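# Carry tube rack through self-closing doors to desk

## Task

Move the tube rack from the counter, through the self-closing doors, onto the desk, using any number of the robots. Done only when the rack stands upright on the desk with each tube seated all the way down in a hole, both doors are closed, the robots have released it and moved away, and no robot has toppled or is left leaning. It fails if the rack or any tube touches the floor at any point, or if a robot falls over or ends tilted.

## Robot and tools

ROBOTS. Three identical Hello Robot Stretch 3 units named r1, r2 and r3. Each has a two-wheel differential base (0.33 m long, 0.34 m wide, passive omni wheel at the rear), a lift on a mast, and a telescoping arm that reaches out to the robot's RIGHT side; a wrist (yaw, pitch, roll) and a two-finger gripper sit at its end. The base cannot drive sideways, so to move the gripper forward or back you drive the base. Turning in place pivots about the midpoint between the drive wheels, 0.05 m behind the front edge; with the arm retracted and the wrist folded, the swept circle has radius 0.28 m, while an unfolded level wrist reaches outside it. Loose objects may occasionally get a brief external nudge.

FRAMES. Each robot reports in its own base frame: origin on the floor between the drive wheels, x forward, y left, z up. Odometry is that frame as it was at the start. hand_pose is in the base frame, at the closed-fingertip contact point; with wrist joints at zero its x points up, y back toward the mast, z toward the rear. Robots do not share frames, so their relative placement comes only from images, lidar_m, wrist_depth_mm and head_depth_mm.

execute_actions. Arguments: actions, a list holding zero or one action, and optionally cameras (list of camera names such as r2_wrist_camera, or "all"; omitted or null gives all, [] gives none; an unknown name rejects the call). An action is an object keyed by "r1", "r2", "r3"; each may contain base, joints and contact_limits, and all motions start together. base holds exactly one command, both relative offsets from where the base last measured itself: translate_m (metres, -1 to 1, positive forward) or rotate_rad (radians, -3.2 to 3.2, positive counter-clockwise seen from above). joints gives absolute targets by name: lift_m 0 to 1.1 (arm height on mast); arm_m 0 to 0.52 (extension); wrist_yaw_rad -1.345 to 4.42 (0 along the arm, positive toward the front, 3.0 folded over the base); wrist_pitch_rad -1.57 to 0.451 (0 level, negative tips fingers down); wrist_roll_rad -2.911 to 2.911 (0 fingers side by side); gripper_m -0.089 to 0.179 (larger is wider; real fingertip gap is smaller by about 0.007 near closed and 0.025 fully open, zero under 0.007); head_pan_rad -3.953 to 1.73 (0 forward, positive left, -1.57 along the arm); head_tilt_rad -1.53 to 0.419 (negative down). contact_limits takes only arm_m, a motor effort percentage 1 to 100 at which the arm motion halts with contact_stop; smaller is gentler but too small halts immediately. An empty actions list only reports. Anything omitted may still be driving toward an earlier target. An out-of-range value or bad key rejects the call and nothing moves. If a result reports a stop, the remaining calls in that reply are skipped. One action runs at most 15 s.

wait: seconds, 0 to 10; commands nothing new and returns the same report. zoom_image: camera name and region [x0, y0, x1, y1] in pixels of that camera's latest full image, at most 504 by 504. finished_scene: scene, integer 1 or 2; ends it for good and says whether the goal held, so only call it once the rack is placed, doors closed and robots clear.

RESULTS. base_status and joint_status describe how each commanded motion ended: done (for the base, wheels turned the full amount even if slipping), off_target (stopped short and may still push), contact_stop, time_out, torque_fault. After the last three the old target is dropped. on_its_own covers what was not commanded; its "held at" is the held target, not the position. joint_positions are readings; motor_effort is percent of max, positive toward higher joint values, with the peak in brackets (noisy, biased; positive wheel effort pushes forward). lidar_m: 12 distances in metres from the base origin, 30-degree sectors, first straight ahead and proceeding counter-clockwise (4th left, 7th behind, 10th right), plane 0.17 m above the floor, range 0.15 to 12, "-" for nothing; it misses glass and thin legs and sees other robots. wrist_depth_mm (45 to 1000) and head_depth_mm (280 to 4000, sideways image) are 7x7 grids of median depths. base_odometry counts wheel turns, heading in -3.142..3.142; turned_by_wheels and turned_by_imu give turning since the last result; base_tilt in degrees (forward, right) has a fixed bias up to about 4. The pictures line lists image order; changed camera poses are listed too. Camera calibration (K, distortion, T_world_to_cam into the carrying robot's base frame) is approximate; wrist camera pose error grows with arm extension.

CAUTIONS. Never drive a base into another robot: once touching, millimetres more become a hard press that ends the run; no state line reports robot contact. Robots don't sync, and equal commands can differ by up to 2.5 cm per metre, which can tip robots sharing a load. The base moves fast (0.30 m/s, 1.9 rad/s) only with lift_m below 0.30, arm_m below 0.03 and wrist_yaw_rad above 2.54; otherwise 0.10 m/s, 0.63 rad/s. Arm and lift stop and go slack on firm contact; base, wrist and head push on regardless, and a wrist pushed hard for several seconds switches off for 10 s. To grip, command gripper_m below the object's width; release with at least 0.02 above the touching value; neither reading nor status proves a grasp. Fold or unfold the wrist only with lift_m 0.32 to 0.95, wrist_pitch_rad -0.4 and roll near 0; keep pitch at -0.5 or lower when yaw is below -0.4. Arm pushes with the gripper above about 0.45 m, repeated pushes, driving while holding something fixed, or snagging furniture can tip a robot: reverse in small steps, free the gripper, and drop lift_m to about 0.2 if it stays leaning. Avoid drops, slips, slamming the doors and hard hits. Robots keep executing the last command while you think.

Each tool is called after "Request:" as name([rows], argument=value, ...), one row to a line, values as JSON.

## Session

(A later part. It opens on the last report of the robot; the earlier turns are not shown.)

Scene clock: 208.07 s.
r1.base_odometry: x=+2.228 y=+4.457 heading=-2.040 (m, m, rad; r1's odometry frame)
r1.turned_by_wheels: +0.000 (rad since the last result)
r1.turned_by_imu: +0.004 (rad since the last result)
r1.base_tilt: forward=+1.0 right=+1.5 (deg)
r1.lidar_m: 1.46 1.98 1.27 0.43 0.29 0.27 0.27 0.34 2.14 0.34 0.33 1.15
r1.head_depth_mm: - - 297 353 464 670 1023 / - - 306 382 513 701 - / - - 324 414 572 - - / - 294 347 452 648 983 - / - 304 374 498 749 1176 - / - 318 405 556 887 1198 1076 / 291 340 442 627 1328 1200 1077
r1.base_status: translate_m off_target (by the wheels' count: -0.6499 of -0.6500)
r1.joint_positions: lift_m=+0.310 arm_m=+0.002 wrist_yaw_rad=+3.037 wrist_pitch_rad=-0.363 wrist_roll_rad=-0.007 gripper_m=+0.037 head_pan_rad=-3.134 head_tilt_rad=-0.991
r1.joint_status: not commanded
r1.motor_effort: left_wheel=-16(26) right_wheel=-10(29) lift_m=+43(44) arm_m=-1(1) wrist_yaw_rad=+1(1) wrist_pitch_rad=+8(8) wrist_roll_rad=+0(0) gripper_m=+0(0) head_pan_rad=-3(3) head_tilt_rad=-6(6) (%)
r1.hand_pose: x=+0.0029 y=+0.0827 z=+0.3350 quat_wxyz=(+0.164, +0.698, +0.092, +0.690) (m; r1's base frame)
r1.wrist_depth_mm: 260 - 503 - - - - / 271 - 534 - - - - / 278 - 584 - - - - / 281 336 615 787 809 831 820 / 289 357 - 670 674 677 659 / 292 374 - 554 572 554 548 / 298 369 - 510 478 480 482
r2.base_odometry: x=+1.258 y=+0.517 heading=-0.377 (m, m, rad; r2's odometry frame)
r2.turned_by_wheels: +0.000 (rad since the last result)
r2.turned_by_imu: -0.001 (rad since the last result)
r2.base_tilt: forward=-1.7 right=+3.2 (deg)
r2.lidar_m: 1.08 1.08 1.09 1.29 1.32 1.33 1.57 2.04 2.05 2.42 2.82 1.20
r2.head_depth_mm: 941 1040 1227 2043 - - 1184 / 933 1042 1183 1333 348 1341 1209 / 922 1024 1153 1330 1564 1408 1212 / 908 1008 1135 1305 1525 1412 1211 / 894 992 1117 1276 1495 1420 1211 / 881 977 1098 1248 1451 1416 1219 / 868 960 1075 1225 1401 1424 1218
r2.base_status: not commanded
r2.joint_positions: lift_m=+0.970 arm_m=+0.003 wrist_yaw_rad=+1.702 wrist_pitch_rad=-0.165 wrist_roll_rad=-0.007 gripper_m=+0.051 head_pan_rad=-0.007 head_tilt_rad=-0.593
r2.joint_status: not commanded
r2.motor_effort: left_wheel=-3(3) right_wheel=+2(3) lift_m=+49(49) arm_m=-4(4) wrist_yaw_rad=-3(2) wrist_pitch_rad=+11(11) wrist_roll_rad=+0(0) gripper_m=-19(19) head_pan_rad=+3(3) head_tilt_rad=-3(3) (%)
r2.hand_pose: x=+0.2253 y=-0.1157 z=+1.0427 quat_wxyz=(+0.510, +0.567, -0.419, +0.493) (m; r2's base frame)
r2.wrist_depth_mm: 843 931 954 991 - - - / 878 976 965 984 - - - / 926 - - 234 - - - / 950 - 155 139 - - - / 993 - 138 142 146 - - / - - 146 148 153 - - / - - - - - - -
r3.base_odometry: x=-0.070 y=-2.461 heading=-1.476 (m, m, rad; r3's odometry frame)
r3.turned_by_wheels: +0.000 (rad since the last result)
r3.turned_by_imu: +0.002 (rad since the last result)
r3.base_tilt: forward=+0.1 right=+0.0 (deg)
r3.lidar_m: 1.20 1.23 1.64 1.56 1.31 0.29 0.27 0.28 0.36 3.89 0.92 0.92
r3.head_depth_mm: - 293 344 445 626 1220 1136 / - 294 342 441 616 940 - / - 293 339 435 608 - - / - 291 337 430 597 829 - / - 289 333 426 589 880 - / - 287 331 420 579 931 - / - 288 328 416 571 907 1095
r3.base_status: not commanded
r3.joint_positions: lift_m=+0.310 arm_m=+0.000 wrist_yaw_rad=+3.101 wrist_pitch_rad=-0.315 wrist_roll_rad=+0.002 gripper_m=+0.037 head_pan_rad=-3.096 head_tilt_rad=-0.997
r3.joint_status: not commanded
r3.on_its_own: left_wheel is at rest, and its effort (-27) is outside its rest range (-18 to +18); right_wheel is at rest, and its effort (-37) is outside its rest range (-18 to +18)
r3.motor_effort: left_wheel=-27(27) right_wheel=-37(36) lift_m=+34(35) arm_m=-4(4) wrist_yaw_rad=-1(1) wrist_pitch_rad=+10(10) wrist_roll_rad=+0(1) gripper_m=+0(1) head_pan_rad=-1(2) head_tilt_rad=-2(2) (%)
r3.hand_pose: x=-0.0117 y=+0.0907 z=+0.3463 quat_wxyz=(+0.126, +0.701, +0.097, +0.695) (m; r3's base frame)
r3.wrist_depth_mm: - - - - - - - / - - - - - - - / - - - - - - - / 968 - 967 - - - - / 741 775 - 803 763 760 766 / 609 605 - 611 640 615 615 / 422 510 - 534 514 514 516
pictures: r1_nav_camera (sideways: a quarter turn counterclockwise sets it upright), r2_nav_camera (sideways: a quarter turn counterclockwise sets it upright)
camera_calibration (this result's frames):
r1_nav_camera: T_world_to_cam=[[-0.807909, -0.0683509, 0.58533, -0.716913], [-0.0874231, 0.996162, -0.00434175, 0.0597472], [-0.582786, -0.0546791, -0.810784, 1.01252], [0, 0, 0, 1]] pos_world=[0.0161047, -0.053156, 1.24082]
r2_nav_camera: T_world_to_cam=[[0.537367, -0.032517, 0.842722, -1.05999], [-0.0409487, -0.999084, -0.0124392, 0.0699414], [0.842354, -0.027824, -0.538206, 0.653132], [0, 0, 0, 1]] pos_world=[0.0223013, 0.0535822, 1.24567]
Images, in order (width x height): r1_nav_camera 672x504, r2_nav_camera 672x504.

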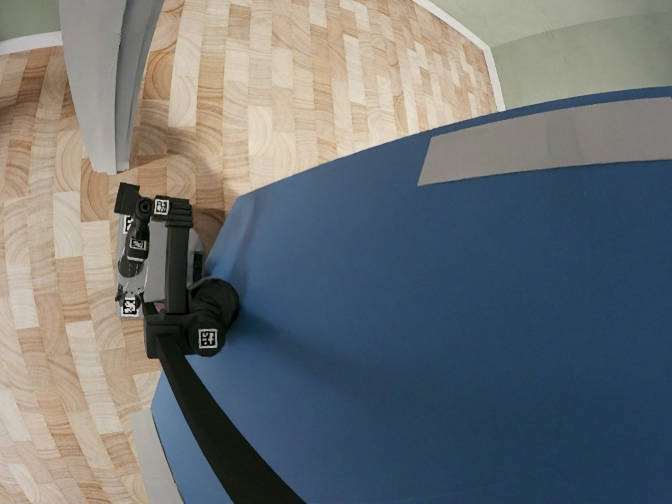

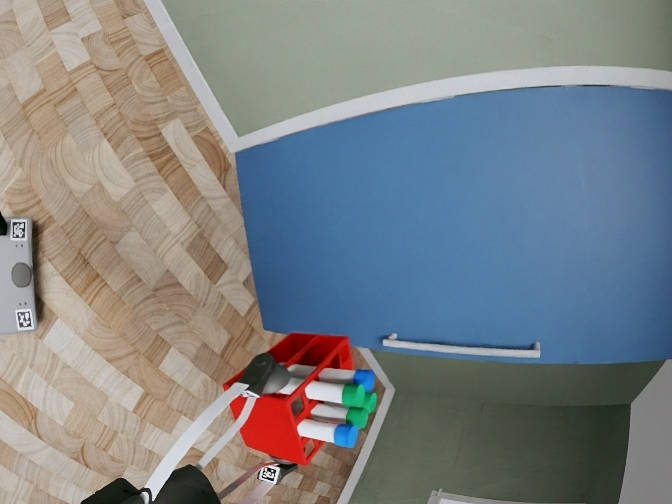

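Request:
execute_actions([
  {"r1":{"base":{"translate_m":-0.35}},"r2":{"base":{"translate_m":-0.45}}},
], cameras=[])

Request:
execute_actions([
  {"r1":{"base":{"rotate_rad":-0.5}},"r2":{"base":{"rotate_rad":-0.85}}},
], cameras=[])

Request:
execute_actions([
  {"r1":{"base":{"translate_m":-0.3}},"r2":{"base":{"translate_m":1.0},"joints":{"head_pan_rad":1.0}}},
], cameras=["r1_nav_camera","r2_nav_camera"])

Scene clock: 214.47 s.
r1.base_odometry: x=+2.386 y=+4.769 heading=-2.040 (m, m, rad; r1's odometry frame)
r1.turned_by_wheels: +0.000 (rad since the last result)
r1.turned_by_imu: +0.001 (rad since the last result)
r1.base_tilt: forward=+0.9 right=+1.3 (deg)
r1.lidar_m: 1.81 1.88 0.41 0.26 0.24 0.24 0.30 2.81 2.20 2.01 0.58 0.52
r1.head_depth_mm: - - 300 348 421 526 801 / - 296 340 409 513 631 - / 292 332 397 497 660 - - / 324 387 480 640 969 1215 - / 2421 2165 1794 1540 1344 1219 - / 2450 2181 1806 1546 1349 1201 1071 / 2409 2195 1807 1555 1352 1200 1080
r1.base_status: done
r1.joint_positions: lift_m=+0.310 arm_m=+0.002 wrist_yaw_rad=+3.037 wrist_pitch_rad=-0.363 wrist_roll_rad=-0.007 gripper_m=+0.037 head_pan_rad=-3.134 head_tilt_rad=-0.991
r1.joint_status: not commanded
r1.motor_effort: left_wheel=-6(24) right_wheel=-8(17) lift_m=+43(43) arm_m=-1(1) wrist_yaw_rad=+0(0) wrist_pitch_rad=+8(8) wrist_roll_rad=+1(0) gripper_m=+0(1) head_pan_rad=-1(3) head_tilt_rad=-5(6) (%)
r1.hand_pose: x=+0.0029 y=+0.0827 z=+0.3350 quat_wxyz=(+0.164, +0.698, +0.092, +0.690) (m; r1's base frame)
r1.wrist_depth_mm: 199 - 283 353 477 - - / 212 - 301 382 531 - - / 222 - 326 411 593 - - / 232 256 355 448 679 819 823 / 241 278 - 471 670 663 657 / 255 299 - 521 583 562 562 / 269 306 - 505 476 475 478
r2.base_odometry: x=+0.840 y=+0.683 heading=-0.377 (m, m, rad; r2's odometry frame)
r2.turned_by_wheels: +0.000 (rad since the last result)
r2.turned_by_imu: -0.003 (rad since the last result)
r2.base_tilt: forward=-1.6 right=+3.3 (deg)
r2.lidar_m: 1.23 1.42 1.42 1.16 1.02 1.02 1.20 1.72 1.72 2.03 3.10 1.23
r2.head_depth_mm: 974 1092 2499 2133 - - 1181 / 1022 1129 1256 1409 348 1349 1208 / 1055 1167 1315 1497 1661 1413 1212 / 1087 1212 1366 1569 1700 1409 1208 / 1125 1258 1419 1648 1712 1420 1216 / 1162 1303 1490 1735 1710 1422 1211 / 1202 1343 1505 1672 1724 1420 1216
r2.base_status: done
r2.joint_positions: lift_m=+0.970 arm_m=+0.003 wrist_yaw_rad=+1.702 wrist_pitch_rad=-0.165 wrist_roll_rad=-0.007 gripper_m=+0.051 head_pan_rad=-0.007 head_tilt_rad=-0.593
r2.joint_status: not commanded
r2.motor_effort: left_wheel=-3(8) right_wheel=+3(4) lift_m=+49(49) arm_m=-4(4) wrist_yaw_rad=-3(2) wrist_pitch_rad=+11(11) wrist_roll_rad=+0(0) gripper_m=-19(19) head_pan_rad=+3(2) head_tilt_rad=-4(3) (%)
r2.hand_pose: x=+0.2253 y=-0.1157 z=+1.0427 quat_wxyz=(+0.510, +0.567, -0.419, +0.493) (m; r2's base frame)
r2.wrist_depth_mm: - - - - - - - / - - - - - - - / - - - 234 - - - / - - 156 139 - - - / - - 138 142 145 - - / - - 145 148 153 - - / - - - - - - -
r3.base_odometry: x=-0.070 y=-2.461 heading=-1.476 (m, m, rad; r3's odometry frame)
r3.turned_by_wheels: +0.000 (rad since the last result)
r3.turned_by_imu: +0.002 (rad since the last result)
r3.base_tilt: forward=+0.1 right=+0.1 (deg)
r3.lidar_m: 1.20 1.23 1.63 1.56 1.31 0.29 0.27 0.28 0.36 3.90 0.93 0.92
r3.head_depth_mm: - 293 344 446 626 1215 1136 / - 294 342 440 616 936 - / - 293 339 435 605 - - / - 291 336 431 597 828 - / - 289 333 426 589 883 - / - 287 330 421 579 932 - / - 288 328 416 571 905 1104
r3.base_status: not commanded
r3.joint_positions: lift_m=+0.310 arm_m=+0.000 wrist_yaw_rad=+3.101 wrist_pitch_rad=-0.315 wrist_roll_rad=+0.002 gripper_m=+0.037 head_pan_rad=-3.096 head_tilt_rad=-0.997
r3.joint_status: not commanded
r3.on_its_own: left_wheel is at rest, and its effort (-26) is outside its rest range (-18 to +18); right_wheel is at rest, and its effort (-37) is outside its rest range (-18 to +18)
r3.motor_effort: left_wheel=-26(26) right_wheel=-37(36) lift_m=+34(34) arm_m=-5(4) wrist_yaw_rad=-1(2) wrist_pitch_rad=+10(10) wrist_roll_rad=-1(1) gripper_m=+0(0) head_pan_rad=-2(2) head_tilt_rad=-2(2) (%)
r3.hand_pose: x=-0.0117 y=+0.0907 z=+0.3463 quat_wxyz=(+0.126, +0.701, +0.097, +0.695) (m; r3's base frame)
r3.wrist_depth_mm: - - - - - - - / - - - - - - - / - - - - - - - / 979 - - 998 - - - / 757 767 - 805 767 772 780 / 603 603 - 616 638 610 614 / 423 508 - 525 510 518 521
pictures: none
No camera images: the call's "cameras" was empty. Leave "cameras" out to get every camera's image.

Scene clock: 216.77 s.
r1.base_odometry: x=+2.386 y=+4.769 heading=-2.539 (m, m, rad; r1's odometry frame)
r1.turned_by_wheels: -0.500 (rad since the last result)
r1.turned_by_imu: -0.493 (rad since the last result)
r1.base_tilt: forward=+1.0 right=+1.4 (deg)
r1.lidar_m: 0.52 1.81 1.81 0.41 0.28 0.27 0.27 0.35 2.83 2.17 2.00 0.54
r1.head_depth_mm: - - 296 350 455 654 1021 / - - 305 381 509 691 - / - 287 326 417 576 - - / - 298 353 459 660 1006 - / - 306 383 513 778 1177 - / 287 328 419 580 1278 1199 1082 / 297 352 461 1494 1352 1203 1077
r1.base_status: done
r1.joint_positions: lift_m=+0.310 arm_m=+0.002 wrist_yaw_rad=+3.037 wrist_pitch_rad=-0.363 wrist_roll_rad=-0.007 gripper_m=+0.037 head_pan_rad=-3.134 head_tilt_rad=-0.991
r1.joint_status: not commanded
r1.motor_effort: left_wheel=-2(7) right_wheel=-15(19) lift_m=+43(43) arm_m=-2(1) wrist_yaw_rad=+1(0) wrist_pitch_rad=+8(8) wrist_roll_rad=+1(0) gripper_m=+0(0) head_pan_rad=-2(3) head_tilt_rad=-6(5) (%)
r1.hand_pose: x=+0.0029 y=+0.0827 z=+0.3350 quat_wxyz=(+0.164, +0.698, +0.092, +0.690) (m; r1's base frame)
r1.wrist_depth_mm: 249 - 470 - - - - / 265 - 493 - - - - / 270 - 542 - - - - / 273 321 577 789 830 831 829 / 281 345 - 657 662 665 660 / 289 361 - 552 574 561 560 / 292 364 - 515 482 479 474
r2.base_odometry: x=+0.840 y=+0.683 heading=-1.227 (m, m, rad; r2's odometry frame)
r2.turned_by_wheels: -0.850 (rad since the last result)
r2.turned_by_imu: -0.860 (rad since the last result)
r2.base_tilt: forward=-1.6 right=+3.2 (deg)
r2.lidar_m: 3.10 1.19 1.23 1.42 1.46 1.07 1.02 1.05 1.80 1.72 1.77 2.37
r2.head_depth_mm: 2688 2983 2862 2197 - - 1181 / 2671 2971 2875 2130 348 1352 1210 / 2661 3005 2861 2134 1697 1411 1209 / 2687 2984 2893 2142 1709 1414 1211 / 2697 2998 2909 2163 1708 1422 1212 / 2705 2977 2895 2146 1711 1422 1219 / 2684 3000 2904 2166 1718 1422 1221
r2.base_status: done
r2.joint_positions: lift_m=+0.970 arm_m=+0.003 wrist_yaw_rad=+1.702 wrist_pitch_rad=-0.165 wrist_roll_rad=-0.007 gripper_m=+0.051 head_pan_rad=-0.007 head_tilt_rad=-0.593
r2.joint_status: not commanded
r2.motor_effort: left_wheel=+1(6) right_wheel=-5(7) lift_m=+49(49) arm_m=-4(4) wrist_yaw_rad=-2(2) wrist_pitch_rad=+11(11) wrist_roll_rad=+0(0) gripper_m=-19(18) head_pan_rad=+3(3) head_tilt_rad=-3(3) (%)
r2.hand_pose: x=+0.2253 y=-0.1157 z=+1.0427 quat_wxyz=(+0.510, +0.567, -0.419, +0.493) (m; r2's base frame)
r2.wrist_depth_mm: 887 - - - - - - / 922 - - - - - - / 986 - - 233 - - - / - - 156 139 - - - / - - 138 142 147 - - / - - 146 149 153 - - / - - - - - - -
r3.base_odometry: x=-0.070 y=-2.461 heading=-1.476 (m, m, rad; r3's odometry frame)
r3.turned_by_wheels: +0.000 (rad since the last result)
r3.turned_by_imu: +0.001 (rad since the last result)
r3.base_tilt: forward=+0.1 right=+0.0 (deg)
r3.lidar_m: 1.20 1.23 1.64 1.55 1.31 0.29 0.27 0.28 0.36 3.89 0.92 0.92
r3.head_depth_mm: - 293 344 445 625 1220 1139 / - 294 343 440 615 935 - / - 293 340 435 607 - - / - 291 336 431 597 831 - / - 289 333 426 589 877 - / - 287 330 421 579 929 - / - 288 328 416 571 909 1098
r3.base_status: not commanded
r3.joint_positions: lift_m=+0.310 arm_m=+0.000 wrist_yaw_rad=+3.101 wrist_pitch_rad=-0.315 wrist_roll_rad=+0.002 gripper_m=+0.037 head_pan_rad=-3.096 head_tilt_rad=-0.997
r3.joint_status: not commanded
r3.on_its_own: left_wheel is at rest, and its effort (-27) is outside its rest range (-18 to +18); right_wheel is at rest, and its effort (-38) is outside its rest range (-18 to +18)
r3.motor_effort: left_wheel=-27(26) right_wheel=-38(36) lift_m=+35(34) arm_m=-4(4) wrist_yaw_rad=-1(1) wrist_pitch_rad=+10(10) wrist_roll_rad=-1(1) gripper_m=+0(0) head_pan_rad=-2(2) head_tilt_rad=-2(2) (%)
r3.hand_pose: x=-0.0117 y=+0.0907 z=+0.3463 quat_wxyz=(+0.126, +0.701, +0.097, +0.695) (m; r3's base frame)
r3.wrist_depth_mm: - - - - - - - / - - - - - - - / - - - - - - - / 988 - - - - - - / 760 750 - 809 754 782 773 / 597 606 - 611 633 616 625 / 427 508 - 528 513 522 520
pictures: none
No camera images: the call's "cameras" was empty. Leave "cameras" out to get every camera's image.

Scene clock: 227.73 s.
r1.base_odometry: x=+2.634 y=+4.939 heading=-2.539 (m, m, rad; r1's odometry frame)
r1.turned_by_wheels: +0.000 (rad since the last result)
r1.turned_by_imu: -0.001 (rad since the last result)
r1.base_tilt: forward=+1.0 right=+1.4 (deg)
r1.lidar_m: 0.81 2.09 0.46 0.28 0.25 0.25 0.29 0.71 2.58 2.36 2.18 0.95
r1.head_depth_mm: - - 298 345 421 539 854 / - 291 331 401 507 631 - / 289 316 380 479 637 - - / 307 364 454 617 919 1217 - / 2534 2161 1802 1550 1351 1213 - / 2436 2183 1812 1514 1307 1196 1077 / 2282 2198 1815 1358 1255 1200 1078
r1.base_status: done
r1.joint_positions: lift_m=+0.310 arm_m=+0.002 wrist_yaw_rad=+3.037 wrist_pitch_rad=-0.363 wrist_roll_rad=-0.007 gripper_m=+0.037 head_pan_rad=-3.134 head_tilt_rad=-0.991
r1.joint_status: not commanded
r1.motor_effort: left_wheel=-2(16) right_wheel=-6(16) lift_m=+43(43) arm_m=-1(1) wrist_yaw_rad=+1(0) wrist_pitch_rad=+8(8) wrist_roll_rad=+1(0) gripper_m=+1(0) head_pan_rad=-3(2) head_tilt_rad=-5(5) (%)
r1.hand_pose: x=+0.0029 y=+0.0827 z=+0.3350 quat_wxyz=(+0.164, +0.698, +0.092, +0.690) (m; r1's base frame)
r1.wrist_depth_mm: 205 - 299 381 547 - - / 216 - 317 414 605 - - / 226 - 343 450 678 - - / 235 262 374 493 758 829 822 / 246 283 - 509 666 657 674 / 260 305 - 532 575 546 561 / 273 314 - 510 477 482 476
r2.base_odometry: x=+1.177 y=-0.259 heading=-1.227 (m, m, rad; r2's odometry frame)
r2.turned_by_wheels: +0.000 (rad since the last result)
r2.turned_by_imu: +0.004 (rad since the last result)
r2.base_tilt: forward=-1.6 right=+3.2 (deg)
r2.lidar_m: 2.12 2.09 1.52 0.83 0.89 2.00 2.01 2.08 1.77 1.69 1.74 2.22
r2.head_depth_mm: 1759 2003 2336 2121 1699 1408 1209 / 1640 1860 2125 2145 1692 1409 1211 / 1542 1721 1943 2084 1703 1414 1206 / 1451 1608 1810 1998 1696 1415 1212 / 1366 1508 1681 1894 1718 1421 1213 / 1289 1426 1633 2007 1711 1421 1216 / 3141 3566 2930 2158 1719 1194 1112
r2.base_status: done
r2.joint_positions: lift_m=+0.970 arm_m=+0.003 wrist_yaw_rad=+1.702 wrist_pitch_rad=-0.165 wrist_roll_rad=-0.007 gripper_m=+0.051 head_pan_rad=+0.993 head_tilt_rad=-0.593
r2.joint_status: all done
r2.motor_effort: left_wheel=+1(5) right_wheel=-3(3) lift_m=+49(49) arm_m=-4(4) wrist_yaw_rad=-3(2) wrist_pitch_rad=+11(11) wrist_roll_rad=+0(0) gripper_m=-19(18) head_pan_rad=+3(39) head_tilt_rad=-4(4) (%)
r2.hand_pose: x=+0.2253 y=-0.1157 z=+1.0427 quat_wxyz=(+0.510, +0.567, -0.419, +0.493) (m; r2's base frame)
r2.wrist_depth_mm: - - - - - - - / - - - - - - - / - - - 235 - - - / - - 156 139 - - - / - - 138 142 145 - - / - - 145 148 153 - - / - - - - - - -
r3.base_odometry: x=-0.070 y=-2.461 heading=-1.476 (m, m, rad; r3's odometry frame)
r3.turned_by_wheels: +0.000 (rad since the last result)
r3.turned_by_imu: +0.003 (rad since the last result)
r3.base_tilt: forward=+0.2 right=+0.0 (deg)
r3.lidar_m: 1.20 1.24 1.63 1.56 1.31 0.29 0.27 0.28 0.36 3.91 0.92 0.92
r3.head_depth_mm: - 293 344 445 626 1215 1133 / - 294 343 440 617 934 - / - 293 339 436 608 - - / - 291 336 430 596 831 - / - 289 333 426 590 881 - / - 287 331 421 580 931 - / - 288 328 417 571 906 1097
r3.base_status: not commanded
r3.joint_positions: lift_m=+0.310 arm_m=+0.000 wrist_yaw_rad=+3.101 wrist_pitch_rad=-0.315 wrist_roll_rad=+0.002 gripper_m=+0.037 head_pan_rad=-3.096 head_tilt_rad=-0.997
r3.joint_status: not commanded
r3.on_its_own: left_wheel is at rest, and its effort (-27) is outside its rest range (-18 to +18); right_wheel is at rest, and its effort (-37) is outside its rest range (-18 to +18)
r3.motor_effort: left_wheel=-27(27) right_wheel=-37(36) lift_m=+34(34) arm_m=-4(4) wrist_yaw_rad=-2(1) wrist_pitch_rad=+10(10) wrist_roll_rad=+0(0) gripper_m=+0(0) head_pan_rad=-2(2) head_tilt_rad=-2(2) (%)
r3.hand_pose: x=-0.0117 y=+0.0907 z=+0.3463 quat_wxyz=(+0.126, +0.701, +0.097, +0.695) (m; r3's base frame)
r3.wrist_depth_mm: - - - - - - - / - - - - - - - / - - - - - - - / - 986 - - - - - / 766 766 - 800 761 763 764 / 613 610 - 611 643 612 616 / 422 514 - 527 513 514 518
pictures: r1_nav_camera (sideways: a quarter turn counterclockwise sets it upright), r2_nav_camera (sideways: a quarter turn counterclockwise sets it upright)
camera_calibration (this result's frames):
r1_nav_camera: T_world_to_cam=[[-0.80791, -0.0683529, 0.585328, -0.716911], [-0.0874255, 0.996162, -0.0043419, 0.0597474], [-0.582785, -0.0546805, -0.810785, 1.01252], [0, 0, 0, 1]] pos_world=[0.016105, -0.053156, 1.24082]
r2_nav_camera: T_world_to_cam=[[0.317747, 0.434577, 0.842722, -1.05865], [0.818517, -0.574347, -0.0124392, 0.0646986], [0.478609, 0.693735, -0.538206, 0.655351], [0, 0, 0, 1]] pos_world=[-0.0302299, 0.0425872, 1.24567]
Images, in order (width x height): r1_nav_camera 672x504, r2_nav_camera 672x504.

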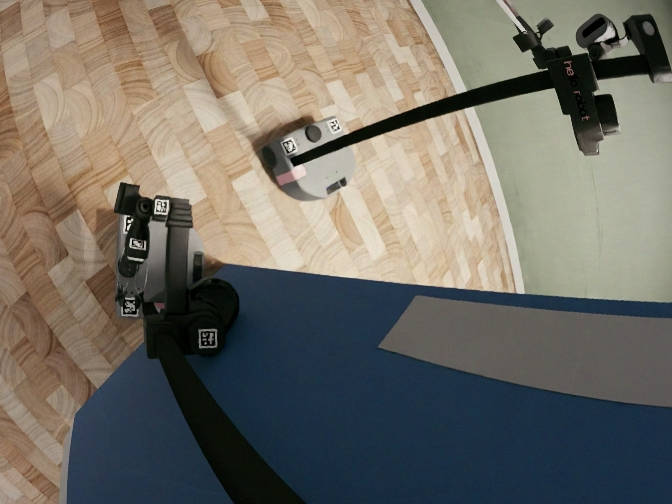

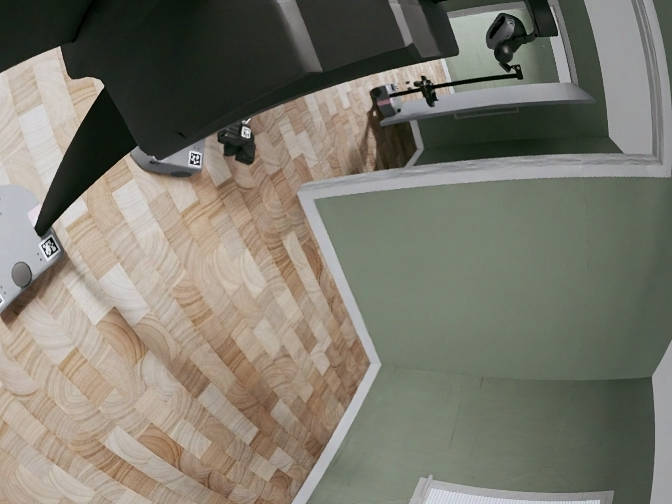

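Request:
execute_actions([
  {"r1":{"base":{"rotate_rad":-0.85}},"r2":{"base":{"translate_m":0.5},"joints":{"head_pan_rad":0.2,"head_tilt_rad":-0.8}}},
], cameras=[])

Request:
execute_actions([
  {"r1":{"base":{"translate_m":-0.15}},"r2":{"base":{"rotate_rad":1.7}}},
], cameras=["r1_nav_camera","r2_nav_camera","r2_head_camera"])

Scene clock: 234.13 s.
r1.base_odometry: x=+2.633 y=+4.939 heading=+2.894 (m, m, rad; r1's odometry frame)
r1.turned_by_wheels: -0.850 (rad since the last result)
r1.turned_by_imu: -0.843 (rad since the last result)
r1.base_tilt: forward=+0.9 right=+1.3 (deg)
r1.lidar_m: 1.70 0.81 0.89 2.11 0.38 0.28 0.27 0.29 0.41 2.55 0.86 2.22
r1.head_depth_mm: - - 315 406 572 970 1038 / - - 318 410 581 835 - / - - 320 416 592 - - / - - 324 421 599 869 - / - - 326 425 610 985 - / - 286 329 430 622 1115 1079 / - 288 332 435 632 1183 1081
r1.base_status: done
r1.joint_positions: lift_m=+0.310 arm_m=+0.002 wrist_yaw_rad=+3.037 wrist_pitch_rad=-0.363 wrist_roll_rad=-0.007 gripper_m=+0.037 head_pan_rad=-3.134 head_tilt_rad=-0.991
r1.joint_status: not commanded
r1.motor_effort: left_wheel=-3(6) right_wheel=-11(14) lift_m=+43(43) arm_m=-1(2) wrist_yaw_rad=+1(0) wrist_pitch_rad=+8(8) wrist_roll_rad=+1(1) gripper_m=+0(0) head_pan_rad=-3(2) head_tilt_rad=-5(5) (%)
r1.hand_pose: x=+0.0029 y=+0.0827 z=+0.3350 quat_wxyz=(+0.164, +0.698, +0.092, +0.690) (m; r1's base frame)
r1.wrist_depth_mm: 380 - - - - - 644 / 386 - - - - - 657 / 384 - - - - - 701 / 381 498 804 831 835 829 751 / 375 530 - 655 665 673 673 / 374 529 - 554 572 563 551 / 369 480 - 507 475 478 481
r2.base_odometry: x=+1.345 y=-0.729 heading=-1.227 (m, m, rad; r2's odometry frame)
r2.turned_by_wheels: +0.000 (rad since the last result)
r2.turned_by_imu: +0.002 (rad since the last result)
r2.base_tilt: forward=-1.6 right=+3.2 (deg)
r2.lidar_m: 1.62 1.68 1.52 1.44 1.20 0.98 2.51 2.44 1.75 1.68 1.73 1.70
r2.head_depth_mm: 1373 1584 1849 1658 1427 1267 1128 / 1399 1620 1897 1703 1455 1277 1130 / 1437 1667 1906 1711 1462 1272 1132 / 1463 1704 1953 1718 1461 1272 1134 / 1521 1754 1970 1725 1467 1278 1131 / 1545 1797 2031 1720 1473 1281 1136 / 1586 1856 2033 1736 1475 1285 1136
r2.base_status: done
r2.joint_positions: lift_m=+0.970 arm_m=+0.003 wrist_yaw_rad=+1.702 wrist_pitch_rad=-0.165 wrist_roll_rad=-0.007 gripper_m=+0.051 head_pan_rad=+0.207 head_tilt_rad=-0.790
r2.joint_status: all done
r2.motor_effort: left_wheel=+0(5) right_wheel=-2(3) lift_m=+49(49) arm_m=-4(4) wrist_yaw_rad=-2(3) wrist_pitch_rad=+11(11) wrist_roll_rad=+0(0) gripper_m=-19(19) head_pan_rad=-3(34) head_tilt_rad=-5(23) (%)
r2.hand_pose: x=+0.2253 y=-0.1157 z=+1.0427 quat_wxyz=(+0.510, +0.567, -0.419, +0.493) (m; r2's base frame)
r2.wrist_depth_mm: - - - - - - - / - - - - - - - / - - - 236 - - - / - - 156 139 - - - / - - 139 142 147 - - / - - 145 148 153 - - / - - - - - - -
r3.base_odometry: x=-0.070 y=-2.461 heading=-1.476 (m, m, rad; r3's odometry frame)
r3.turned_by_wheels: +0.000 (rad since the last result)
r3.turned_by_imu: +0.002 (rad since the last result)
r3.base_tilt: forward=+0.1 right=+0.0 (deg)
r3.lidar_m: 1.20 1.23 1.63 1.56 1.31 0.29 0.27 0.28 0.36 3.90 0.92 0.92
r3.head_depth_mm: - 293 344 445 626 1223 1132 / - 294 342 441 618 939 - / - 293 339 434 606 - - / - 290 336 430 596 830 - / - 289 333 425 587 882 - / - 287 330 421 578 933 - / - 288 328 416 572 906 1098
r3.base_status: not commanded
r3.joint_positions: lift_m=+0.310 arm_m=+0.000 wrist_yaw_rad=+3.101 wrist_pitch_rad=-0.315 wrist_roll_rad=+0.002 gripper_m=+0.037 head_pan_rad=-3.096 head_tilt_rad=-0.997
r3.joint_status: not commanded
r3.on_its_own: left_wheel is at rest, and its effort (-26) is outside its rest range (-18 to +18); right_wheel is at rest, and its effort (-37) is outside its rest range (-18 to +18)
r3.motor_effort: left_wheel=-26(26) right_wheel=-37(36) lift_m=+34(35) arm_m=-4(4) wrist_yaw_rad=-2(1) wrist_pitch_rad=+10(10) wrist_roll_rad=-1(0) gripper_m=+0(0) head_pan_rad=-2(2) head_tilt_rad=-3(3) (%)
r3.hand_pose: x=-0.0117 y=+0.0907 z=+0.3463 quat_wxyz=(+0.126, +0.701, +0.097, +0.695) (m; r3's base frame)
r3.wrist_depth_mm: - - - - - - - / - - - - - - - / - - - - - - - / - - 999 - - - - / 748 770 - 802 775 769 772 / 603 605 - 603 642 613 626 / 426 514 - 529 514 509 521
pictures: none
No camera images: the call's "cameras" was empty. Leave "cameras" out to get every camera's image.

Scene clock: 237.77 s.
r1.base_odometry: x=+2.778 y=+4.902 heading=+2.894 (m, m, rad; r1's odometry frame)
r1.turned_by_wheels: -0.001 (rad since the last result)
r1.turned_by_imu: +0.002 (rad since the last result)
r1.base_tilt: forward=+1.0 right=+1.3 (deg)
r1.lidar_m: 1.72 0.91 2.02 0.56 0.32 0.27 0.27 0.31 2.58 2.54 1.06 2.35
r1.head_depth_mm: - - 301 370 500 762 1038 / - - 309 390 535 757 - / - - 320 411 576 - - / - 289 334 434 622 928 - / - 294 349 462 680 1150 - / - 300 366 492 749 1178 1076 / - 307 386 526 1304 1199 1079
r1.base_status: translate_m off_target (by the wheels' count: -0.1494 of -0.1500)
r1.joint_positions: lift_m=+0.310 arm_m=+0.002 wrist_yaw_rad=+3.037 wrist_pitch_rad=-0.364 wrist_roll_rad=-0.007 gripper_m=+0.037 head_pan_rad=-3.135 head_tilt_rad=-0.993
r1.joint_status: not commanded
r1.on_its_own: left_wheel is at rest, and its effort (-76) is outside its rest range (-18 to +18); right_wheel is at rest, and its effort (-54) is outside its rest range (-18 to +18)
r1.motor_effort: left_wheel=-76(76) right_wheel=-54(57) lift_m=+41(43) arm_m=-1(1) wrist_yaw_rad=-1(3) wrist_pitch_rad=+8(8) wrist_roll_rad=+1(1) gripper_m=+1(0) head_pan_rad=-2(2) head_tilt_rad=-4(6) (%)
r1.hand_pose: x=+0.0028 y=+0.0827 z=+0.3350 quat_wxyz=(+0.164, +0.698, +0.092, +0.691) (m; r1's base frame)
r1.wrist_depth_mm: 293 - - - - - - / 302 - - - - - - / 308 - - - - - 803 / 307 379 823 822 817 823 772 / 313 405 - 657 655 670 666 / 313 419 - 556 576 558 562 / 319 407 - 506 478 477 480
r2.base_odometry: x=+1.345 y=-0.729 heading=+0.473 (m, m, rad; r2's odometry frame)
r2.turned_by_wheels: +1.700 (rad since the last result)
r2.turned_by_imu: +1.718 (rad since the last result)
r2.base_tilt: forward=-1.6 right=+3.3 (deg)
r2.lidar_m: 1.44 1.06 1.15 2.51 2.16 1.70 1.68 1.81 1.65 1.63 1.75 1.48
r2.head_depth_mm: 3315 2600 1717 1658 1430 1266 1130 / 3551 2600 2070 1711 1455 1273 1125 / 3372 2629 2083 1711 1466 1273 1130 / 3390 2626 2087 1715 1466 1276 1132 / 3011 2622 2021 1685 1467 1279 1130 / 1460 1580 1710 1517 1444 1282 1137 / 1253 1295 1283 1447 1468 1283 1137
r2.base_status: done
r2.joint_positions: lift_m=+0.970 arm_m=+0.003 wrist_yaw_rad=+1.702 wrist_pitch_rad=-0.165 wrist_roll_rad=-0.007 gripper_m=+0.051 head_pan_rad=+0.207 head_tilt_rad=-0.790
r2.joint_status: not commanded
r2.motor_effort: left_wheel=-3(6) right_wheel=+3(8) lift_m=+49(49) arm_m=-4(4) wrist_yaw_rad=-2(2) wrist_pitch_rad=+11(11) wrist_roll_rad=+0(0) gripper_m=-18(19) head_pan_rad=-3(2) head_tilt_rad=-5(5) (%)
r2.hand_pose: x=+0.2253 y=-0.1157 z=+1.0427 quat_wxyz=(+0.510, +0.567, -0.419, +0.493) (m; r2's base frame)
r2.wrist_depth_mm: - - - - - - - / - - - - - - - / - - - 232 - - - / - - 156 139 - - - / - - 139 142 147 - - / - - 145 147 153 - - / - - - - - - -
r3.base_odometry: x=-0.070 y=-2.461 heading=-1.476 (m, m, rad; r3's odometry frame)
r3.turned_by_wheels: +0.000 (rad since the last result)
r3.turned_by_imu: +0.001 (rad since the last result)
r3.base_tilt: forward=+0.2 right=+0.0 (deg)
r3.lidar_m: 1.21 1.24 1.64 1.56 1.32 0.29 0.27 0.28 0.36 3.91 0.92 0.92
r3.head_depth_mm: - 293 344 445 627 1222 1134 / - 294 342 440 616 938 - / - 293 339 436 605 - - / - 291 336 431 595 828 - / - 289 333 425 588 882 - / - 287 331 420 580 928 - / - 288 328 417 571 911 1100
r3.base_status: not commanded
r3.joint_positions: lift_m=+0.310 arm_m=+0.000 wrist_yaw_rad=+3.101 wrist_pitch_rad=-0.315 wrist_roll_rad=+0.002 gripper_m=+0.037 head_pan_rad=-3.096 head_tilt_rad=-0.997
r3.joint_status: not commanded
r3.on_its_own: left_wheel is at rest, and its effort (-26) is outside its rest range (-18 to +18); right_wheel is at rest, and its effort (-37) is outside its rest range (-18 to +18)
r3.motor_effort: left_wheel=-26(26) right_wheel=-37(36) lift_m=+35(34) arm_m=-4(4) wrist_yaw_rad=-1(2) wrist_pitch_rad=+10(10) wrist_roll_rad=+0(1) gripper_m=+0(0) head_pan_rad=-2(2) head_tilt_rad=-2(2) (%)
r3.hand_pose: x=-0.0117 y=+0.0907 z=+0.3463 quat_wxyz=(+0.126, +0.701, +0.097, +0.695) (m; r3's base frame)
r3.wrist_depth_mm: - - - - - - - / - - - - - - - / - - - - - - - / 977 - - - - - - / 769 757 - 796 756 767 784 / 608 612 - 607 634 612 616 / 425 507 - 530 513 518 515
pictures: r1_nav_camera (sideways: a quarter turn counterclockwise sets it upright), r2_head_camera (sideways: a quarter turn clockwise sets it upright), r2_nav_camera (sideways: a quarter turn counterclockwise sets it upright)
camera_calibration (this result's frames):
r1_nav_camera: T_world_to_cam=[[-0.809122, -0.0676725, 0.583731, -0.714822], [-0.0865686, 0.996236, -0.00450011, 0.0599482], [-0.581229, -0.0541739, -0.811935, 1.01401], [0, 0, 0, 1]] pos_world=[0.0161803, -0.0531637, 1.24084]
r2_head_camera: T_world_to_cam=[[-0.717025, -0.16755, -0.67661, 0.902763], [-0.227843, 0.973698, 0.000334013, 0.00205896], [0.658758, 0.154401, -0.736341, 0.908272], [0, 0, 0, 1]] pos_world=[0.0494415, 0.00901567, 1.27962]
r2_nav_camera: T_world_to_cam=[[0.683091, 0.114182, 0.721352, -0.902673], [0.170591, -0.985326, -0.0055768, 0.0597147], [0.710131, 0.126866, -0.692546, 0.854714], [0, 0, 0, 1]] pos_world=[-0.000537421, 0.0534734, 1.24341]
Images, in order (width x height): r1_nav_camera 672x504, r2_head_camera 896x504, r2_nav_camera 672x504.

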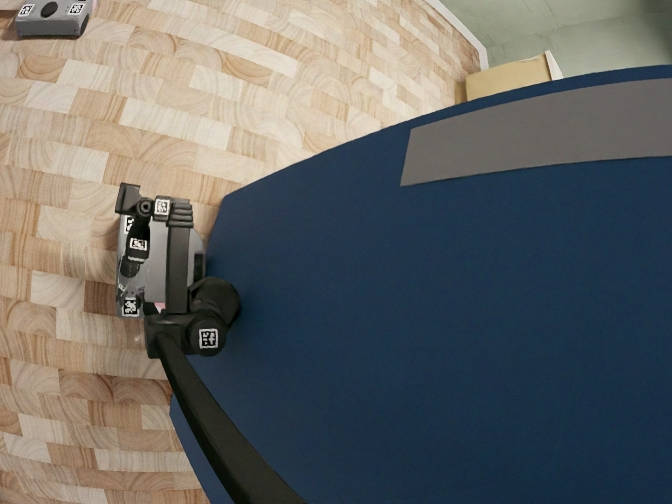

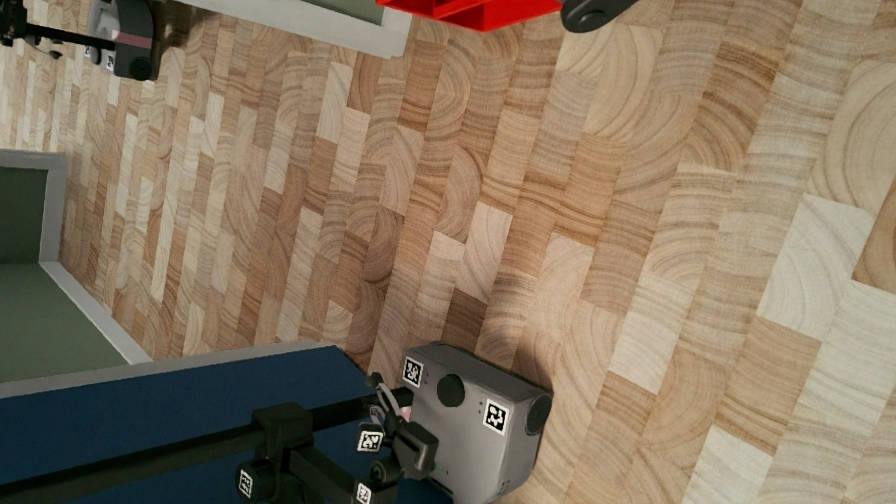

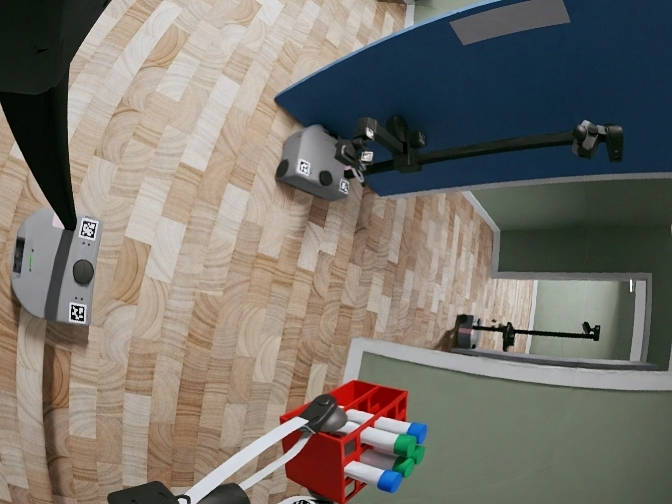

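Request:
execute_actions([
  {"r1":{"base":{"translate_m":0}},"r2":{"base":{"rotate_rad":0.13},"joints":{"head_pan_rad":0}}},
], cameras=[])

Request:
execute_actions([
  {"r2":{"base":{"translate_m":1.0}}},
], cameras=["r2_nav_camera"])

Request:
execute_actions([
  {"r2":{"base":{"translate_m":1.0}}},
], cameras=["r2_nav_camera","r2_head_camera"])

Scene clock: 240.03 s.
r1.base_odometry: x=+2.778 y=+4.903 heading=+2.894 (m, m, rad; r1's odometry frame)
r1.turned_by_wheels: +0.000 (rad since the last result)
r1.turned_by_imu: +0.000 (rad since the last result)
r1.base_tilt: forward=+1.0 right=+1.3 (deg)
r1.lidar_m: 1.72 0.91 2.02 0.55 0.32 0.27 0.27 0.31 2.58 2.54 1.06 2.34
r1.head_depth_mm: - - 301 370 500 759 1038 / - - 309 390 535 756 - / - - 319 411 575 - - / - 289 334 434 624 929 - / - 294 349 461 679 1145 - / - 301 366 492 749 1181 1072 / - 306 384 526 1303 1198 1075
r1.base_status: translate_m off_target (by the wheels' count: +0.0002 of +0.0000)
r1.joint_positions: lift_m=+0.310 arm_m=+0.002 wrist_yaw_rad=+3.037 wrist_pitch_rad=-0.364 wrist_roll_rad=-0.007 gripper_m=+0.037 head_pan_rad=-3.135 head_tilt_rad=-0.993
r1.joint_status: not commanded
r1.on_its_own: left_wheel is at rest, and its effort (-28) is outside its rest range (-18 to +18); right_wheel is at rest, and its effort (-23) is outside its rest range (-18 to +18)
r1.motor_effort: left_wheel=-28(65) right_wheel=-23(52) lift_m=+41(41) arm_m=-1(1) wrist_yaw_rad=+0(0) wrist_pitch_rad=+8(8) wrist_roll_rad=+0(1) gripper_m=+0(0) head_pan_rad=-2(2) head_tilt_rad=-4(5) (%)
r1.hand_pose: x=+0.0028 y=+0.0827 z=+0.3350 quat_wxyz=(+0.164, +0.698, +0.092, +0.691) (m; r1's base frame)
r1.wrist_depth_mm: 293 - - - - - - / 301 - - - - - - / 305 - - - - - 798 / 312 383 837 835 824 840 776 / 311 408 - 665 672 667 668 / 313 414 - 558 572 560 558 / 319 408 - 502 482 476 481
r2.base_odometry: x=+1.345 y=-0.729 heading=+0.603 (m, m, rad; r2's odometry frame)
r2.turned_by_wheels: +0.130 (rad since the last result)
r2.turned_by_imu: +0.131 (rad since the last result)
r2.base_tilt: forward=-1.6 right=+3.2 (deg)
r2.lidar_m: 1.44 1.06 1.15 2.51 1.97 1.68 1.68 1.91 1.63 1.63 1.70 1.44
r2.head_depth_mm: 2471 1445 1554 292 - 1271 1127 / 3351 2611 2065 363 1414 1268 1127 / 3426 2599 2078 1712 1458 1274 1128 / 3369 2631 2068 1719 1470 1277 1134 / 3352 2649 2098 1717 1471 1280 1136 / 2826 2467 1913 1592 1473 1281 1139 / 1389 1476 1371 1414 1444 1285 1137
r2.base_status: done
r2.joint_positions: lift_m=+0.970 arm_m=+0.003 wrist_yaw_rad=+1.702 wrist_pitch_rad=-0.165 wrist_roll_rad=-0.007 gripper_m=+0.051 head_pan_rad=+0.007 head_tilt_rad=-0.790
r2.joint_status: all done
r2.motor_effort: left_wheel=-3(6) right_wheel=+3(8) lift_m=+49(50) arm_m=-4(4) wrist_yaw_rad=-2(2) wrist_pitch_rad=+11(11) wrist_roll_rad=+0(0) gripper_m=-18(18) head_pan_rad=-3(16) head_tilt_rad=-5(5) (%)
r2.hand_pose: x=+0.2253 y=-0.1157 z=+1.0427 quat_wxyz=(+0.510, +0.567, -0.419, +0.493) (m; r2's base frame)
r2.wrist_depth_mm: 930 - - - - - - / 979 - - - - - - / - - - 234 - - - / - - 155 138 - - - / - - 138 142 146 - - / - - 146 148 152 - - / - - - - - - -
r3.base_odometry: x=-0.070 y=-2.461 heading=-1.476 (m, m, rad; r3's odometry frame)
r3.turned_by_wheels: +0.000 (rad since the last result)
r3.turned_by_imu: +0.001 (rad since the last result)
r3.base_tilt: forward=+0.1 right=+0.0 (deg)
r3.lidar_m: 1.20 1.23 1.64 1.56 1.31 0.29 0.27 0.28 0.36 3.89 0.93 0.92
r3.head_depth_mm: - 293 344 445 626 1215 1132 / - 295 342 440 616 934 - / - 293 339 435 608 - - / - 291 336 430 598 829 - / - 289 333 426 589 883 - / - 287 331 421 578 931 - / - 288 328 417 571 914 1097
r3.base_status: not commanded
r3.joint_positions: lift_m=+0.310 arm_m=+0.000 wrist_yaw_rad=+3.101 wrist_pitch_rad=-0.315 wrist_roll_rad=+0.002 gripper_m=+0.037 head_pan_rad=-3.096 head_tilt_rad=-0.997
r3.joint_status: not commanded
r3.on_its_own: left_wheel is at rest, and its effort (-26) is outside its rest range (-18 to +18); right_wheel is at rest, and its effort (-37) is outside its rest range (-18 to +18)
r3.motor_effort: left_wheel=-26(26) right_wheel=-37(37) lift_m=+35(35) arm_m=-5(4) wrist_yaw_rad=-1(1) wrist_pitch_rad=+10(10) wrist_roll_rad=-1(1) gripper_m=+0(0) head_pan_rad=-1(2) head_tilt_rad=-2(3) (%)
r3.hand_pose: x=-0.0117 y=+0.0907 z=+0.3463 quat_wxyz=(+0.126, +0.701, +0.097, +0.695) (m; r3's base frame)
r3.wrist_depth_mm: - - - - - - - / - - - - - - - / - - - - - - - / 987 - - 1000 - - - / 751 759 - 792 765 757 773 / 601 604 - 609 643 614 623 / 426 505 - 524 514 508 513
pictures: none
No camera images: the call's "cameras" was empty. Leave "cameras" out to get every camera's image.

Scene clock: 250.97 s.
r1.base_odometry: x=+2.778 y=+4.903 heading=+2.894 (m, m, rad; r1's odometry frame)
r1.turned_by_wheels: +0.000 (rad since the last result)
r1.turned_by_imu: -0.002 (rad since the last result)
r1.base_tilt: forward=+1.0 right=+1.3 (deg)
r1.lidar_m: 0.31 0.91 2.01 0.55 0.32 0.27 0.27 0.31 2.58 2.53 2.71 2.35
r1.head_depth_mm: - - 301 370 500 760 1037 / - - 309 390 535 758 - / - - 320 411 577 - - / - 289 334 435 622 927 - / - 294 349 461 679 1146 - / - 301 366 491 748 1181 1076 / - 306 385 526 1306 1200 1075
r1.base_status: not commanded
r1.joint_positions: lift_m=+0.310 arm_m=+0.002 wrist_yaw_rad=+3.037 wrist_pitch_rad=-0.364 wrist_roll_rad=-0.007 gripper_m=+0.037 head_pan_rad=-3.135 head_tilt_rad=-0.993
r1.joint_status: not commanded
r1.on_its_own: left_wheel is at rest, and its effort (-29) is outside its rest range (-18 to +18); right_wheel is at rest, and its effort (-23) is outside its rest range (-18 to +18)
r1.motor_effort: left_wheel=-29(28) right_wheel=-23(23) lift_m=+41(41) arm_m=-2(2) wrist_yaw_rad=+1(0) wrist_pitch_rad=+8(8) wrist_roll_rad=+0(1) gripper_m=+1(0) head_pan_rad=-2(2) head_tilt_rad=-5(4) (%)
r1.hand_pose: x=+0.0028 y=+0.0827 z=+0.3350 quat_wxyz=(+0.164, +0.698, +0.092, +0.691) (m; r1's base frame)
r1.wrist_depth_mm: 292 - - - - - - / 301 - - - - - - / 305 - - - - - 793 / 307 380 810 819 827 835 783 / 309 409 - 654 666 658 670 / 315 412 - 557 571 554 559 / 317 405 - 498 481 474 476
r2.base_odometry: x=+2.169 y=-0.162 heading=+0.603 (m, m, rad; r2's odometry frame)
r2.turned_by_wheels: +0.000 (rad since the last result)
r2.turned_by_imu: +0.004 (rad since the last result)
r2.base_tilt: forward=-1.6 right=+3.2 (deg)
r2.lidar_m: 1.98 0.74 0.50 0.42 2.60 2.65 2.64 2.19 1.86 1.01 0.55 0.54
r2.head_depth_mm: 3357 2120 2118 291 - 1268 1119 / 3540 2609 2062 363 1411 1276 1128 / 3388 2621 2066 1717 1465 1272 1130 / 2650 2645 2081 1723 1465 1277 1130 / 2701 2647 2092 1719 1471 1275 1135 / 2358 2452 2099 1729 1474 1287 1139 / 1961 2092 2048 1735 1390 1279 1134
r2.base_status: done
r2.joint_positions: lift_m=+0.970 arm_m=+0.003 wrist_yaw_rad=+1.702 wrist_pitch_rad=-0.165 wrist_roll_rad=-0.007 gripper_m=+0.051 head_pan_rad=+0.007 head_tilt_rad=-0.790
r2.joint_status: not commanded
r2.motor_effort: left_wheel=-3(6) right_wheel=+3(8) lift_m=+49(50) arm_m=-4(4) wrist_yaw_rad=-2(3) wrist_pitch_rad=+11(11) wrist_roll_rad=+0(0) gripper_m=-19(19) head_pan_rad=-3(3) head_tilt_rad=-5(5) (%)
r2.hand_pose: x=+0.2253 y=-0.1157 z=+1.0427 quat_wxyz=(+0.510, +0.567, -0.419, +0.493) (m; r2's base frame)
r2.wrist_depth_mm: 690 - - - - - 374 / 719 - - - - - 332 / 718 - - 233 - - 328 / 727 - 155 139 - - 320 / 738 - 138 142 146 - 330 / 720 - 145 147 153 484 350 / 735 - - - - 482 368
r3.base_odometry: x=-0.070 y=-2.461 heading=-1.476 (m, m, rad; r3's odometry frame)
r3.turned_by_wheels: +0.000 (rad since the last result)
r3.turned_by_imu: +0.003 (rad since the last result)
r3.base_tilt: forward=+0.1 right=+0.0 (deg)
r3.lidar_m: 1.20 1.24 1.64 1.56 1.32 0.29 0.27 0.28 0.36 3.91 0.92 0.92
r3.head_depth_mm: - 293 344 445 627 1216 1139 / - 294 342 441 616 938 - / - 293 339 435 607 - - / - 291 336 430 597 829 - / - 288 333 426 588 882 - / - 287 331 421 579 932 - / - 288 328 416 572 910 1105
r3.base_status: not commanded
r3.joint_positions: lift_m=+0.310 arm_m=+0.000 wrist_yaw_rad=+3.101 wrist_pitch_rad=-0.315 wrist_roll_rad=+0.002 gripper_m=+0.037 head_pan_rad=-3.096 head_tilt_rad=-0.997
r3.joint_status: not commanded
r3.on_its_own: left_wheel is at rest, and its effort (-27) is outside its rest range (-18 to +18); right_wheel is at rest, and its effort (-37) is outside its rest range (-18 to +18)
r3.motor_effort: left_wheel=-27(26) right_wheel=-37(36) lift_m=+35(35) arm_m=-4(4) wrist_yaw_rad=-1(1) wrist_pitch_rad=+10(10) wrist_roll_rad=-1(1) gripper_m=+0(0) head_pan_rad=-2(2) head_tilt_rad=-2(2) (%)
r3.hand_pose: x=-0.0117 y=+0.0907 z=+0.3463 quat_wxyz=(+0.126, +0.701, +0.097, +0.695) (m; r3's base frame)
r3.wrist_depth_mm: - - - - - - - / - - - - - - - / - - - - - - - / - 995 - - - - - / 755 751 - 796 778 759 785 / 613 611 - 607 648 612 613 / 423 511 - 528 517 512 509
pictures: r2_nav_camera (sideways: a quarter turn counterclockwise sets it upright)
camera_calibration (this result's frames):
r2_nav_camera: T_world_to_cam=[[0.692211, -0.0237641, 0.721304, -0.902666], [-0.0285076, -0.999578, -0.0055743, 0.0609259], [0.721132, -0.016704, -0.692596, 0.854713], [0, 0, 0, 1]] pos_world=[0.0102113, 0.0537264, 1.24341]
Images, in order (width x height): r2_nav_camera 672x504.

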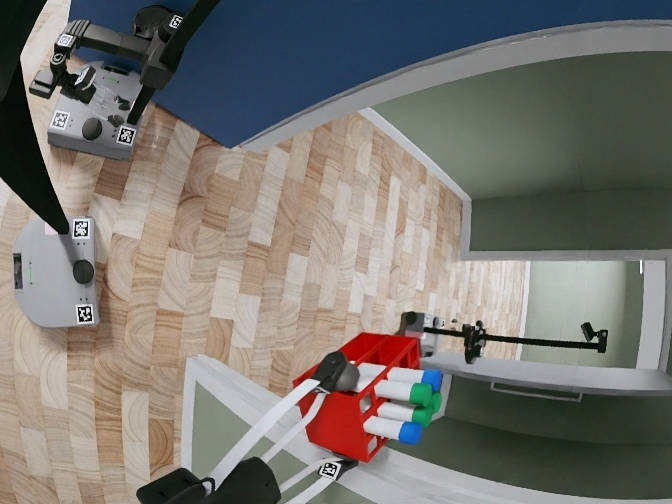

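Scene clock: 261.93 s.
r1.base_odometry: x=+2.778 y=+4.903 heading=+2.894 (m, m, rad; r1's odometry frame)
r1.turned_by_wheels: +0.000 (rad since the last result)
r1.turned_by_imu: -0.002 (rad since the last result)
r1.base_tilt: forward=+0.9 right=+1.4 (deg)
r1.lidar_m: 1.72 0.91 1.06 0.56 0.32 0.27 0.27 0.31 2.58 2.54 2.71 2.35
r1.head_depth_mm: - - 301 370 499 762 1038 / - - 309 390 535 756 - / - - 319 411 575 - - / - 289 334 435 623 928 - / - 294 349 462 680 1145 - / - 301 366 492 746 1181 1075 / - 307 384 527 1308 1196 1074
r1.base_status: not commanded
r1.joint_positions: lift_m=+0.310 arm_m=+0.002 wrist_yaw_rad=+3.037 wrist_pitch_rad=-0.364 wrist_roll_rad=-0.007 gripper_m=+0.037 head_pan_rad=-3.135 head_tilt_rad=-0.993
r1.joint_status: not commanded
r1.on_its_own: left_wheel is at rest, and its effort (-28) is outside its rest range (-18 to +18); right_wheel is at rest, and its effort (-23) is outside its rest range (-18 to +18)
r1.motor_effort: left_wheel=-28(27) right_wheel=-23(23) lift_m=+42(42) arm_m=-1(1) wrist_yaw_rad=+0(1) wrist_pitch_rad=+8(8) wrist_roll_rad=+1(1) gripper_m=+0(1) head_pan_rad=-2(2) head_tilt_rad=-4(4) (%)
r1.hand_pose: x=+0.0028 y=+0.0827 z=+0.3350 quat_wxyz=(+0.164, +0.698, +0.092, +0.691) (m; r1's base frame)
r1.wrist_depth_mm: 294 - - - - - - / 302 - - - - - - / 304 - - 965 937 - 802 / 307 383 813 820 834 818 762 / 311 408 - 669 665 667 664 / 315 418 - 552 574 550 555 / 318 410 - 510 473 481 478
r2.base_odometry: x=+2.993 y=+0.404 heading=+0.603 (m, m, rad; r2's odometry frame)
r2.turned_by_wheels: +0.000 (rad since the last result)
r2.turned_by_imu: +0.004 (rad since the last result)
r2.base_tilt: forward=-1.6 right=+3.2 (deg)
r2.lidar_m: 1.89 1.17 1.01 0.75 0.62 0.80 3.58 0.61 0.72 1.08 1.25 1.05
r2.head_depth_mm: 3504 2603 2180 291 - 1274 1125 / 3494 2577 2077 363 1421 1271 1131 / 3200 2435 2077 1716 1458 1273 1127 / 1729 1992 2085 1718 1465 1278 1136 / 1785 2057 2088 1723 1474 1282 1135 / 1790 1999 2017 1728 1468 1281 1135 / 1562 1665 1778 1727 1471 1287 1138
r2.base_status: done
r2.joint_positions: lift_m=+0.970 arm_m=+0.003 wrist_yaw_rad=+1.702 wrist_pitch_rad=-0.165 wrist_roll_rad=-0.007 gripper_m=+0.051 head_pan_rad=+0.007 head_tilt_rad=-0.790
r2.joint_status: not commanded
r2.motor_effort: left_wheel=-3(5) right_wheel=+4(7) lift_m=+49(49) arm_m=-4(4) wrist_yaw_rad=-2(2) wrist_pitch_rad=+11(11) wrist_roll_rad=+0(0) gripper_m=-18(18) head_pan_rad=-2(3) head_tilt_rad=-5(5) (%)
r2.hand_pose: x=+0.2253 y=-0.1157 z=+1.0427 quat_wxyz=(+0.510, +0.567, -0.419, +0.493) (m; r2's base frame)
r2.wrist_depth_mm: - - - - - - 950 / - - - - - - 920 / - - - 234 - - 843 / - - 155 139 - - 819 / - - 139 142 146 - 811 / - - 145 148 153 978 - / - - - - - - -
r3.base_odometry: x=-0.070 y=-2.461 heading=-1.476 (m, m, rad; r3's odometry frame)
r3.turned_by_wheels: +0.000 (rad since the last result)
r3.turned_by_imu: +0.003 (rad since the last result)
r3.base_tilt: forward=+0.1 right=+0.0 (deg)
r3.lidar_m: 1.20 1.24 1.64 1.15 1.31 0.29 0.27 0.28 0.36 3.91 0.92 0.92
r3.head_depth_mm: - 293 344 445 625 1224 1138 / - 295 343 440 618 939 - / - 293 339 435 606 - - / - 291 336 430 596 830 - / - 289 334 425 589 885 - / - 287 330 421 579 931 - / - 288 328 416 571 912 1101
r3.base_status: not commanded
r3.joint_positions: lift_m=+0.310 arm_m=+0.000 wrist_yaw_rad=+3.101 wrist_pitch_rad=-0.315 wrist_roll_rad=+0.002 gripper_m=+0.037 head_pan_rad=-3.096 head_tilt_rad=-0.997
r3.joint_status: not commanded
r3.on_its_own: left_wheel is at rest, and its effort (-27) is outside its rest range (-18 to +18); right_wheel is at rest, and its effort (-37) is outside its rest range (-18 to +18)
r3.motor_effort: left_wheel=-27(26) right_wheel=-37(36) lift_m=+35(34) arm_m=-5(4) wrist_yaw_rad=-1(1) wrist_pitch_rad=+10(10) wrist_roll_rad=-1(1) gripper_m=+0(0) head_pan_rad=-2(2) head_tilt_rad=-2(2) (%)
r3.hand_pose: x=-0.0117 y=+0.0907 z=+0.3463 quat_wxyz=(+0.126, +0.701, +0.097, +0.695) (m; r3's base frame)
r3.wrist_depth_mm: - - - - - - - / - - - - - - - / - - - - - - - / 994 - - 999 - - - / 758 762 - 804 772 769 776 / 603 613 - 606 644 620 610 / 427 507 - 529 508 516 518
pictures: r2_head_camera (sideways: a quarter turn clockwise sets it upright), r2_nav_camera (sideways: a quarter turn counterclockwise sets it upright)
camera_calibration (this result's frames):
r2_head_camera: T_world_to_cam=[[-0.736082, -0.0217958, -0.676541, 0.902789], [-0.0299063, 0.999553, 0.000336152, 0.000848755], [0.676231, 0.0204803, -0.736405, 0.908248], [0, 0, 0, 1]] pos_world=[0.0503666, 0.00022748, 1.27961]
r2_nav_camera: T_world_to_cam=[[0.692228, -0.0237691, 0.721287, -0.902645], [-0.0285152, -0.999578, -0.00557345, 0.0609249], [0.721115, -0.0167095, -0.692613, 0.854735], [0, 0, 0, 1]] pos_world=[0.0102103, 0.0537263, 1.24341]
Images, in order (width x height): r2_head_camera 896x504, r2_nav_camera 672x504.

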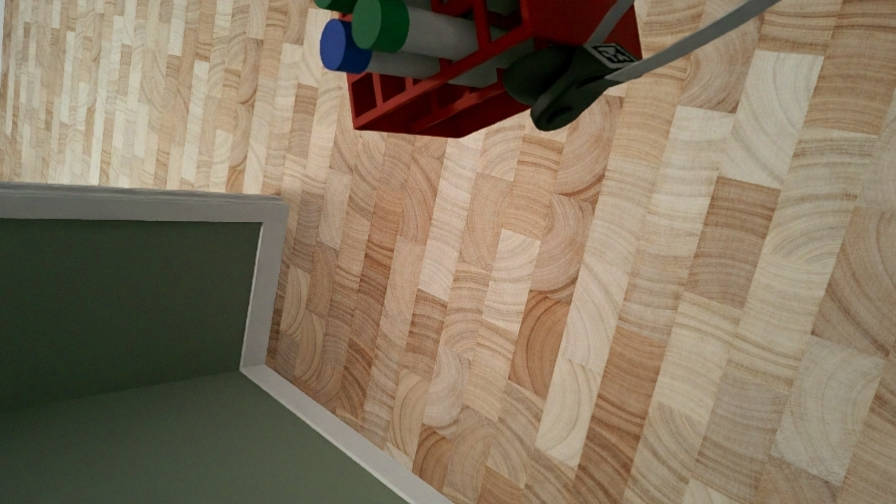

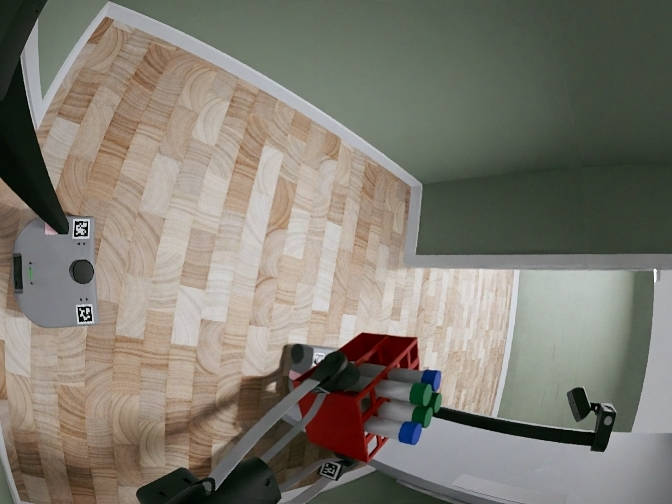

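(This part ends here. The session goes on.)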